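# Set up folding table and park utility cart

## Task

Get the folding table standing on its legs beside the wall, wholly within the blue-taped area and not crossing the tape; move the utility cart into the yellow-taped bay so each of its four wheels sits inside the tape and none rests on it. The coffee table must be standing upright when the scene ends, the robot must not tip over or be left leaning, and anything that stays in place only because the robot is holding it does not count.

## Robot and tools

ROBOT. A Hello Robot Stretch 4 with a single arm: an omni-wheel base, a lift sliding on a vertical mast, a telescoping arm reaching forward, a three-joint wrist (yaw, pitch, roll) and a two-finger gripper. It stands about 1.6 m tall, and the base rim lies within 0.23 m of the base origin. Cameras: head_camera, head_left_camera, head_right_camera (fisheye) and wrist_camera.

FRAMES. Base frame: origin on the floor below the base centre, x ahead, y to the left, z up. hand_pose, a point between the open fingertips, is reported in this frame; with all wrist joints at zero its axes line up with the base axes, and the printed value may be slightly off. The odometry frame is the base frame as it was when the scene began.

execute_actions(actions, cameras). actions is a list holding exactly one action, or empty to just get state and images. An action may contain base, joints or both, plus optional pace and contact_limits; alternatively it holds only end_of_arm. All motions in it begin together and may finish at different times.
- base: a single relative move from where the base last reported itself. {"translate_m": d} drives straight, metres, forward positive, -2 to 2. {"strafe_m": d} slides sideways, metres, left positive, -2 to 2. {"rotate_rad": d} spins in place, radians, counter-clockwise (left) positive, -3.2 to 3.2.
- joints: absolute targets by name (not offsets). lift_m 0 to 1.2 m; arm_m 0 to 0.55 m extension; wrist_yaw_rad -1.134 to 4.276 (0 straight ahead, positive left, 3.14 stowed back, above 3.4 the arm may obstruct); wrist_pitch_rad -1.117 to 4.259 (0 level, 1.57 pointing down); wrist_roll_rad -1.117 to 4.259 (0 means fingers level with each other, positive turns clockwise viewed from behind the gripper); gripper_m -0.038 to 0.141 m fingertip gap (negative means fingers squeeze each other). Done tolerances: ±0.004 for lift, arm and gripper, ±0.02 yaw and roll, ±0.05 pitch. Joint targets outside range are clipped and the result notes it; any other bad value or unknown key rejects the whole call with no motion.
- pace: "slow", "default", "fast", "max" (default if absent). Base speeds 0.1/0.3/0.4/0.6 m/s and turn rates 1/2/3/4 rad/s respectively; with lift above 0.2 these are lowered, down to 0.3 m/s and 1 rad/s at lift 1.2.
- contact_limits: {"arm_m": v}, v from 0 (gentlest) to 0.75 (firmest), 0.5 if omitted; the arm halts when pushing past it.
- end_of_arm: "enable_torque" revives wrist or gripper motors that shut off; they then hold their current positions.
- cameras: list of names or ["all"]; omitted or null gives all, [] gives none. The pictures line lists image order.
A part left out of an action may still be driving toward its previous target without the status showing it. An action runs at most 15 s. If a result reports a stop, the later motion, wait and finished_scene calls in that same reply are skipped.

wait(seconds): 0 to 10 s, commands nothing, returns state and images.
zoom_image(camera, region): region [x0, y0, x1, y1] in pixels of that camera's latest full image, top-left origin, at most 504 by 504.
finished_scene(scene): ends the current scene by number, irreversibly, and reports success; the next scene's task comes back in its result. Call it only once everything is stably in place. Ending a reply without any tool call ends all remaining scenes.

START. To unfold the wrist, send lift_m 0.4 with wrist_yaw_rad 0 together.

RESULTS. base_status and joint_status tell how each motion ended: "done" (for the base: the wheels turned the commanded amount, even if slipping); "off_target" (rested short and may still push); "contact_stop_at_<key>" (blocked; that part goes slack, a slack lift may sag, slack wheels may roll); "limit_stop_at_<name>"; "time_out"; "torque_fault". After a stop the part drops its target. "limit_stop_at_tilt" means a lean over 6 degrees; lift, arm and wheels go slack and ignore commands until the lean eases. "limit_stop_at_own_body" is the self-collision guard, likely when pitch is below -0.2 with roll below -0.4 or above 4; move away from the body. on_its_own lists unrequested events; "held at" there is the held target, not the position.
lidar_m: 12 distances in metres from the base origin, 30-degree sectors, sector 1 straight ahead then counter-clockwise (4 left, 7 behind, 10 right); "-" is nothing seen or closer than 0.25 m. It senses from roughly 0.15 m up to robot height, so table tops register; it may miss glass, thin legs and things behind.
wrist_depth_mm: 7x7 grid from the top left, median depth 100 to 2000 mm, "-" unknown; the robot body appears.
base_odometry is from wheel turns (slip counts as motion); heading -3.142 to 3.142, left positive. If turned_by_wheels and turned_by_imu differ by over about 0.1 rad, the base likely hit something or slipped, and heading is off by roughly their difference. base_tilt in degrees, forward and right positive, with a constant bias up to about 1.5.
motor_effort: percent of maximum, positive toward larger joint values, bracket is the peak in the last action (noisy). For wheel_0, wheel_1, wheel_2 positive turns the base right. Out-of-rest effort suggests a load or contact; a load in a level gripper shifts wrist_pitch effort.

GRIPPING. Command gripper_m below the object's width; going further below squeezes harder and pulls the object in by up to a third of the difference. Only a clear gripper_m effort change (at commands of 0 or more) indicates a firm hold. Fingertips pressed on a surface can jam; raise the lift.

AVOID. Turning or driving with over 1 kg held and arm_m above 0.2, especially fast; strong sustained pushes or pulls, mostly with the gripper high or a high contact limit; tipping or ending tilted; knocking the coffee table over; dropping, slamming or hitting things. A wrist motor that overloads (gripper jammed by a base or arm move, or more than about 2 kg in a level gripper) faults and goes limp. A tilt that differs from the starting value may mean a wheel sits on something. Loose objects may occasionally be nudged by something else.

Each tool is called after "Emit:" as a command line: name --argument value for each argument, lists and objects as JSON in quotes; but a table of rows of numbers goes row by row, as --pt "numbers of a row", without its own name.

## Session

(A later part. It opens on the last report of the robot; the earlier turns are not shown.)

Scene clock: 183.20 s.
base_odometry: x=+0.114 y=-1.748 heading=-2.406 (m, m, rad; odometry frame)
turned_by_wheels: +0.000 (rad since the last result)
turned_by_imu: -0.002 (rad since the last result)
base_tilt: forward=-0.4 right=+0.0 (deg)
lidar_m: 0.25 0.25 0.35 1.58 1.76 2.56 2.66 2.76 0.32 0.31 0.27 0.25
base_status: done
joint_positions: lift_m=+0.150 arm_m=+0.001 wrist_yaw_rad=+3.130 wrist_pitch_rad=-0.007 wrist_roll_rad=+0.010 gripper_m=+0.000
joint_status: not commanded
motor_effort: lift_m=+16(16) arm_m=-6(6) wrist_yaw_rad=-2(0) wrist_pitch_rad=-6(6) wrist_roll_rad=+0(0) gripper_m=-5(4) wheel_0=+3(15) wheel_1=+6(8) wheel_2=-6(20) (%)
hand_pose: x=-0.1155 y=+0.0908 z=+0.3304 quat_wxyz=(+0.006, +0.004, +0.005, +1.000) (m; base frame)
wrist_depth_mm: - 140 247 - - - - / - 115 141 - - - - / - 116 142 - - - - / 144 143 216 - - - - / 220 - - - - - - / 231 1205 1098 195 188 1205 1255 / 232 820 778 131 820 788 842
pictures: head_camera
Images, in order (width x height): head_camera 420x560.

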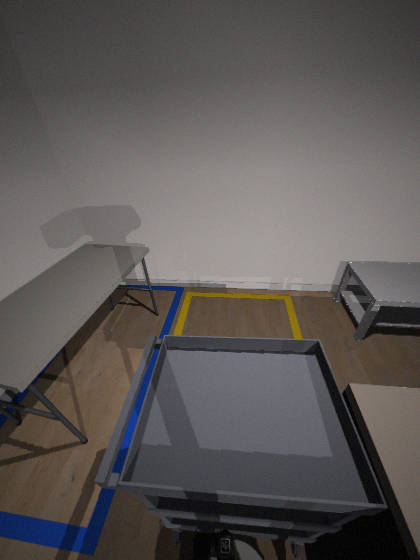

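Emit:
execute_actions --actions '[{"base":{"rotate_rad":-0.2},"pace":"slow"}]' --cameras '[]'

Emit:
execute_actions --actions '[{"base":{"translate_m":0.6},"pace":"slow"}]' --cameras '["head_camera"]'

Emit:
execute_actions --actions '[{"base":{"translate_m":0.5},"pace":"slow"}]' --cameras '[]'

Emit:
execute_actions --actions '[{"base":{"translate_m":-0.5}}]' --cameras '["head_camera"]'

Scene clock: 189.07 s.
base_odometry: x=+0.115 y=-1.748 heading=-2.604 (m, m, rad; odometry frame)
turned_by_wheels: -0.199 (rad since the last result)
turned_by_imu: -0.203 (rad since the last result)
base_tilt: forward=-0.4 right=+0.2 (deg)
lidar_m: 0.25 0.25 0.27 1.49 1.61 2.12 2.64 2.68 2.28 0.30 0.32 0.25
base_status: done
joint_positions: lift_m=+0.150 arm_m=+0.001 wrist_yaw_rad=+3.130 wrist_pitch_rad=-0.007 wrist_roll_rad=+0.010 gripper_m=+0.000
joint_status: not commanded
motor_effort: lift_m=+16(16) arm_m=-6(6) wrist_yaw_rad=-1(1) wrist_pitch_rad=-7(6) wrist_roll_rad=+0(0) gripper_m=-4(3) wheel_0=+8(8) wheel_1=+5(11) wheel_2=+4(6) (%)
hand_pose: x=-0.1155 y=+0.0908 z=+0.3304 quat_wxyz=(+0.006, +0.004, +0.005, +1.000) (m; base frame)
wrist_depth_mm: - 140 247 - - - - / - 115 141 - - - - / - 116 142 - - - - / 144 143 216 - - - - / 220 - - - - - 1983 / 231 1182 1098 195 188 1205 1255 / 233 831 768 131 831 788 842
pictures: none
No camera images: the call's "cameras" was empty. Leave "cameras" out to get every camera's image.

Scene clock: 196.33 s.
base_odometry: x=-0.400 y=-2.055 heading=-2.604 (m, m, rad; odometry frame)
turned_by_wheels: +0.000 (rad since the last result)
turned_by_imu: -0.002 (rad since the last result)
base_tilt: forward=-0.4 right=-0.1 (deg)
lidar_m: 0.25 0.25 0.25 0.86 1.67 2.19 3.24 0.40 0.28 0.31 0.31 0.25
base_status: done
joint_positions: lift_m=+0.150 arm_m=+0.001 wrist_yaw_rad=+3.130 wrist_pitch_rad=-0.007 wrist_roll_rad=+0.010 gripper_m=+0.000
joint_status: not commanded
motor_effort: lift_m=+16(16) arm_m=-6(6) wrist_yaw_rad=-2(1) wrist_pitch_rad=-8(6) wrist_roll_rad=+1(0) gripper_m=-6(3) wheel_0=+6(14) wheel_1=+4(8) wheel_2=-6(14) (%)
hand_pose: x=-0.1155 y=+0.0908 z=+0.3304 quat_wxyz=(+0.006, +0.004, +0.005, +1.000) (m; base frame)
wrist_depth_mm: - 140 247 - - - - / - 114 141 - - - - / - 117 142 - - - - / 144 143 216 - - - - / 220 1863 - - - - 1863 / 232 1078 1098 195 187 1205 1255 / 233 768 768 130 831 788 842
pictures: head_camera
Images, in order (width x height): head_camera 420x560.

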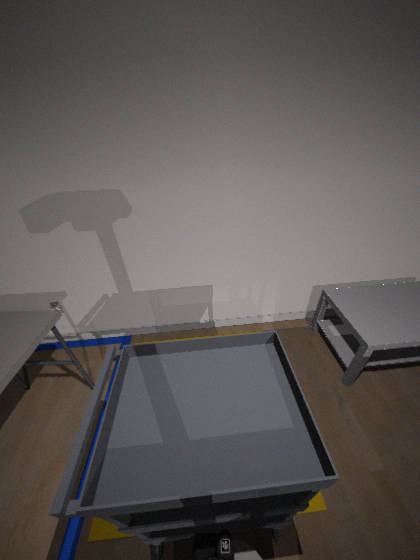

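Scene clock: 202.60 s.
base_odometry: x=-0.829 y=-2.311 heading=-2.604 (m, m, rad; odometry frame)
turned_by_wheels: +0.000 (rad since the last result)
turned_by_imu: -0.002 (rad since the last result)
base_tilt: forward=-0.4 right=+0.0 (deg)
lidar_m: 0.25 0.25 0.27 0.87 0.89 2.24 3.76 0.64 0.77 1.74 0.31 0.25
base_status: done
joint_positions: lift_m=+0.150 arm_m=+0.001 wrist_yaw_rad=+3.130 wrist_pitch_rad=-0.007 wrist_roll_rad=+0.010 gripper_m=+0.000
joint_status: not commanded
motor_effort: lift_m=+16(16) arm_m=-6(6) wrist_yaw_rad=-1(1) wrist_pitch_rad=-7(7) wrist_roll_rad=+0(0) gripper_m=-3(4) wheel_0=+6(10) wheel_1=+6(8) wheel_2=-8(10) (%)
hand_pose: x=-0.1155 y=+0.0908 z=+0.3304 quat_wxyz=(+0.006, +0.004, +0.005, +1.000) (m; base frame)
wrist_depth_mm: - 141 247 - - - - / - 115 141 - - - - / - 117 142 - - - - / 144 142 216 - - - - / 221 759 1863 - - - 1983 / 231 768 1098 196 188 1205 1255 / 232 723 768 131 809 778 842
pictures: none
No camera images: the call's "cameras" was empty. Leave "cameras" out to get every camera's image.

Scene clock: 205.77 s.
base_odometry: x=-0.400 y=-2.055 heading=-2.604 (m, m, rad; odometry frame)
turned_by_wheels: +0.000 (rad since the last result)
turned_by_imu: -0.001 (rad since the last result)
base_tilt: forward=-0.4 right=-0.1 (deg)
lidar_m: 0.67 0.69 0.91 0.87 1.65 2.18 3.25 0.43 0.27 0.32 1.29 0.75
base_status: done
joint_positions: lift_m=+0.150 arm_m=+0.001 wrist_yaw_rad=+3.130 wrist_pitch_rad=-0.007 wrist_roll_rad=+0.010 gripper_m=+0.000
joint_status: not commanded
motor_effort: lift_m=+16(16) arm_m=-6(6) wrist_yaw_rad=-1(1) wrist_pitch_rad=-6(7) wrist_roll_rad=+0(0) gripper_m=-4(5) wheel_0=-3(6) wheel_1=-4(7) wheel_2=+3(5) (%)
hand_pose: x=-0.1155 y=+0.0908 z=+0.3304 quat_wxyz=(+0.006, +0.004, +0.005, +1.000) (m; base frame)
wrist_depth_mm: - 140 247 - - - - / - 115 141 - - - - / - 116 142 - - - - / 144 143 216 - - - - / 221 1921 - - - - 1983 / 231 1098 1078 196 187 1205 1229 / 232 768 778 131 831 778 842
pictures: head_camera
Images, in order (width x height): head_camera 420x560.

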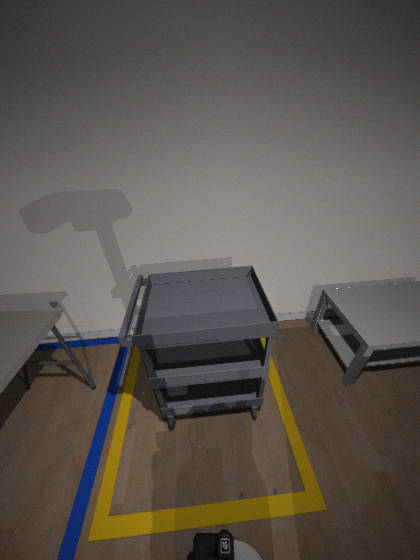

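Emit:
finished_scene --scene 2

The scene is finished: the task was done.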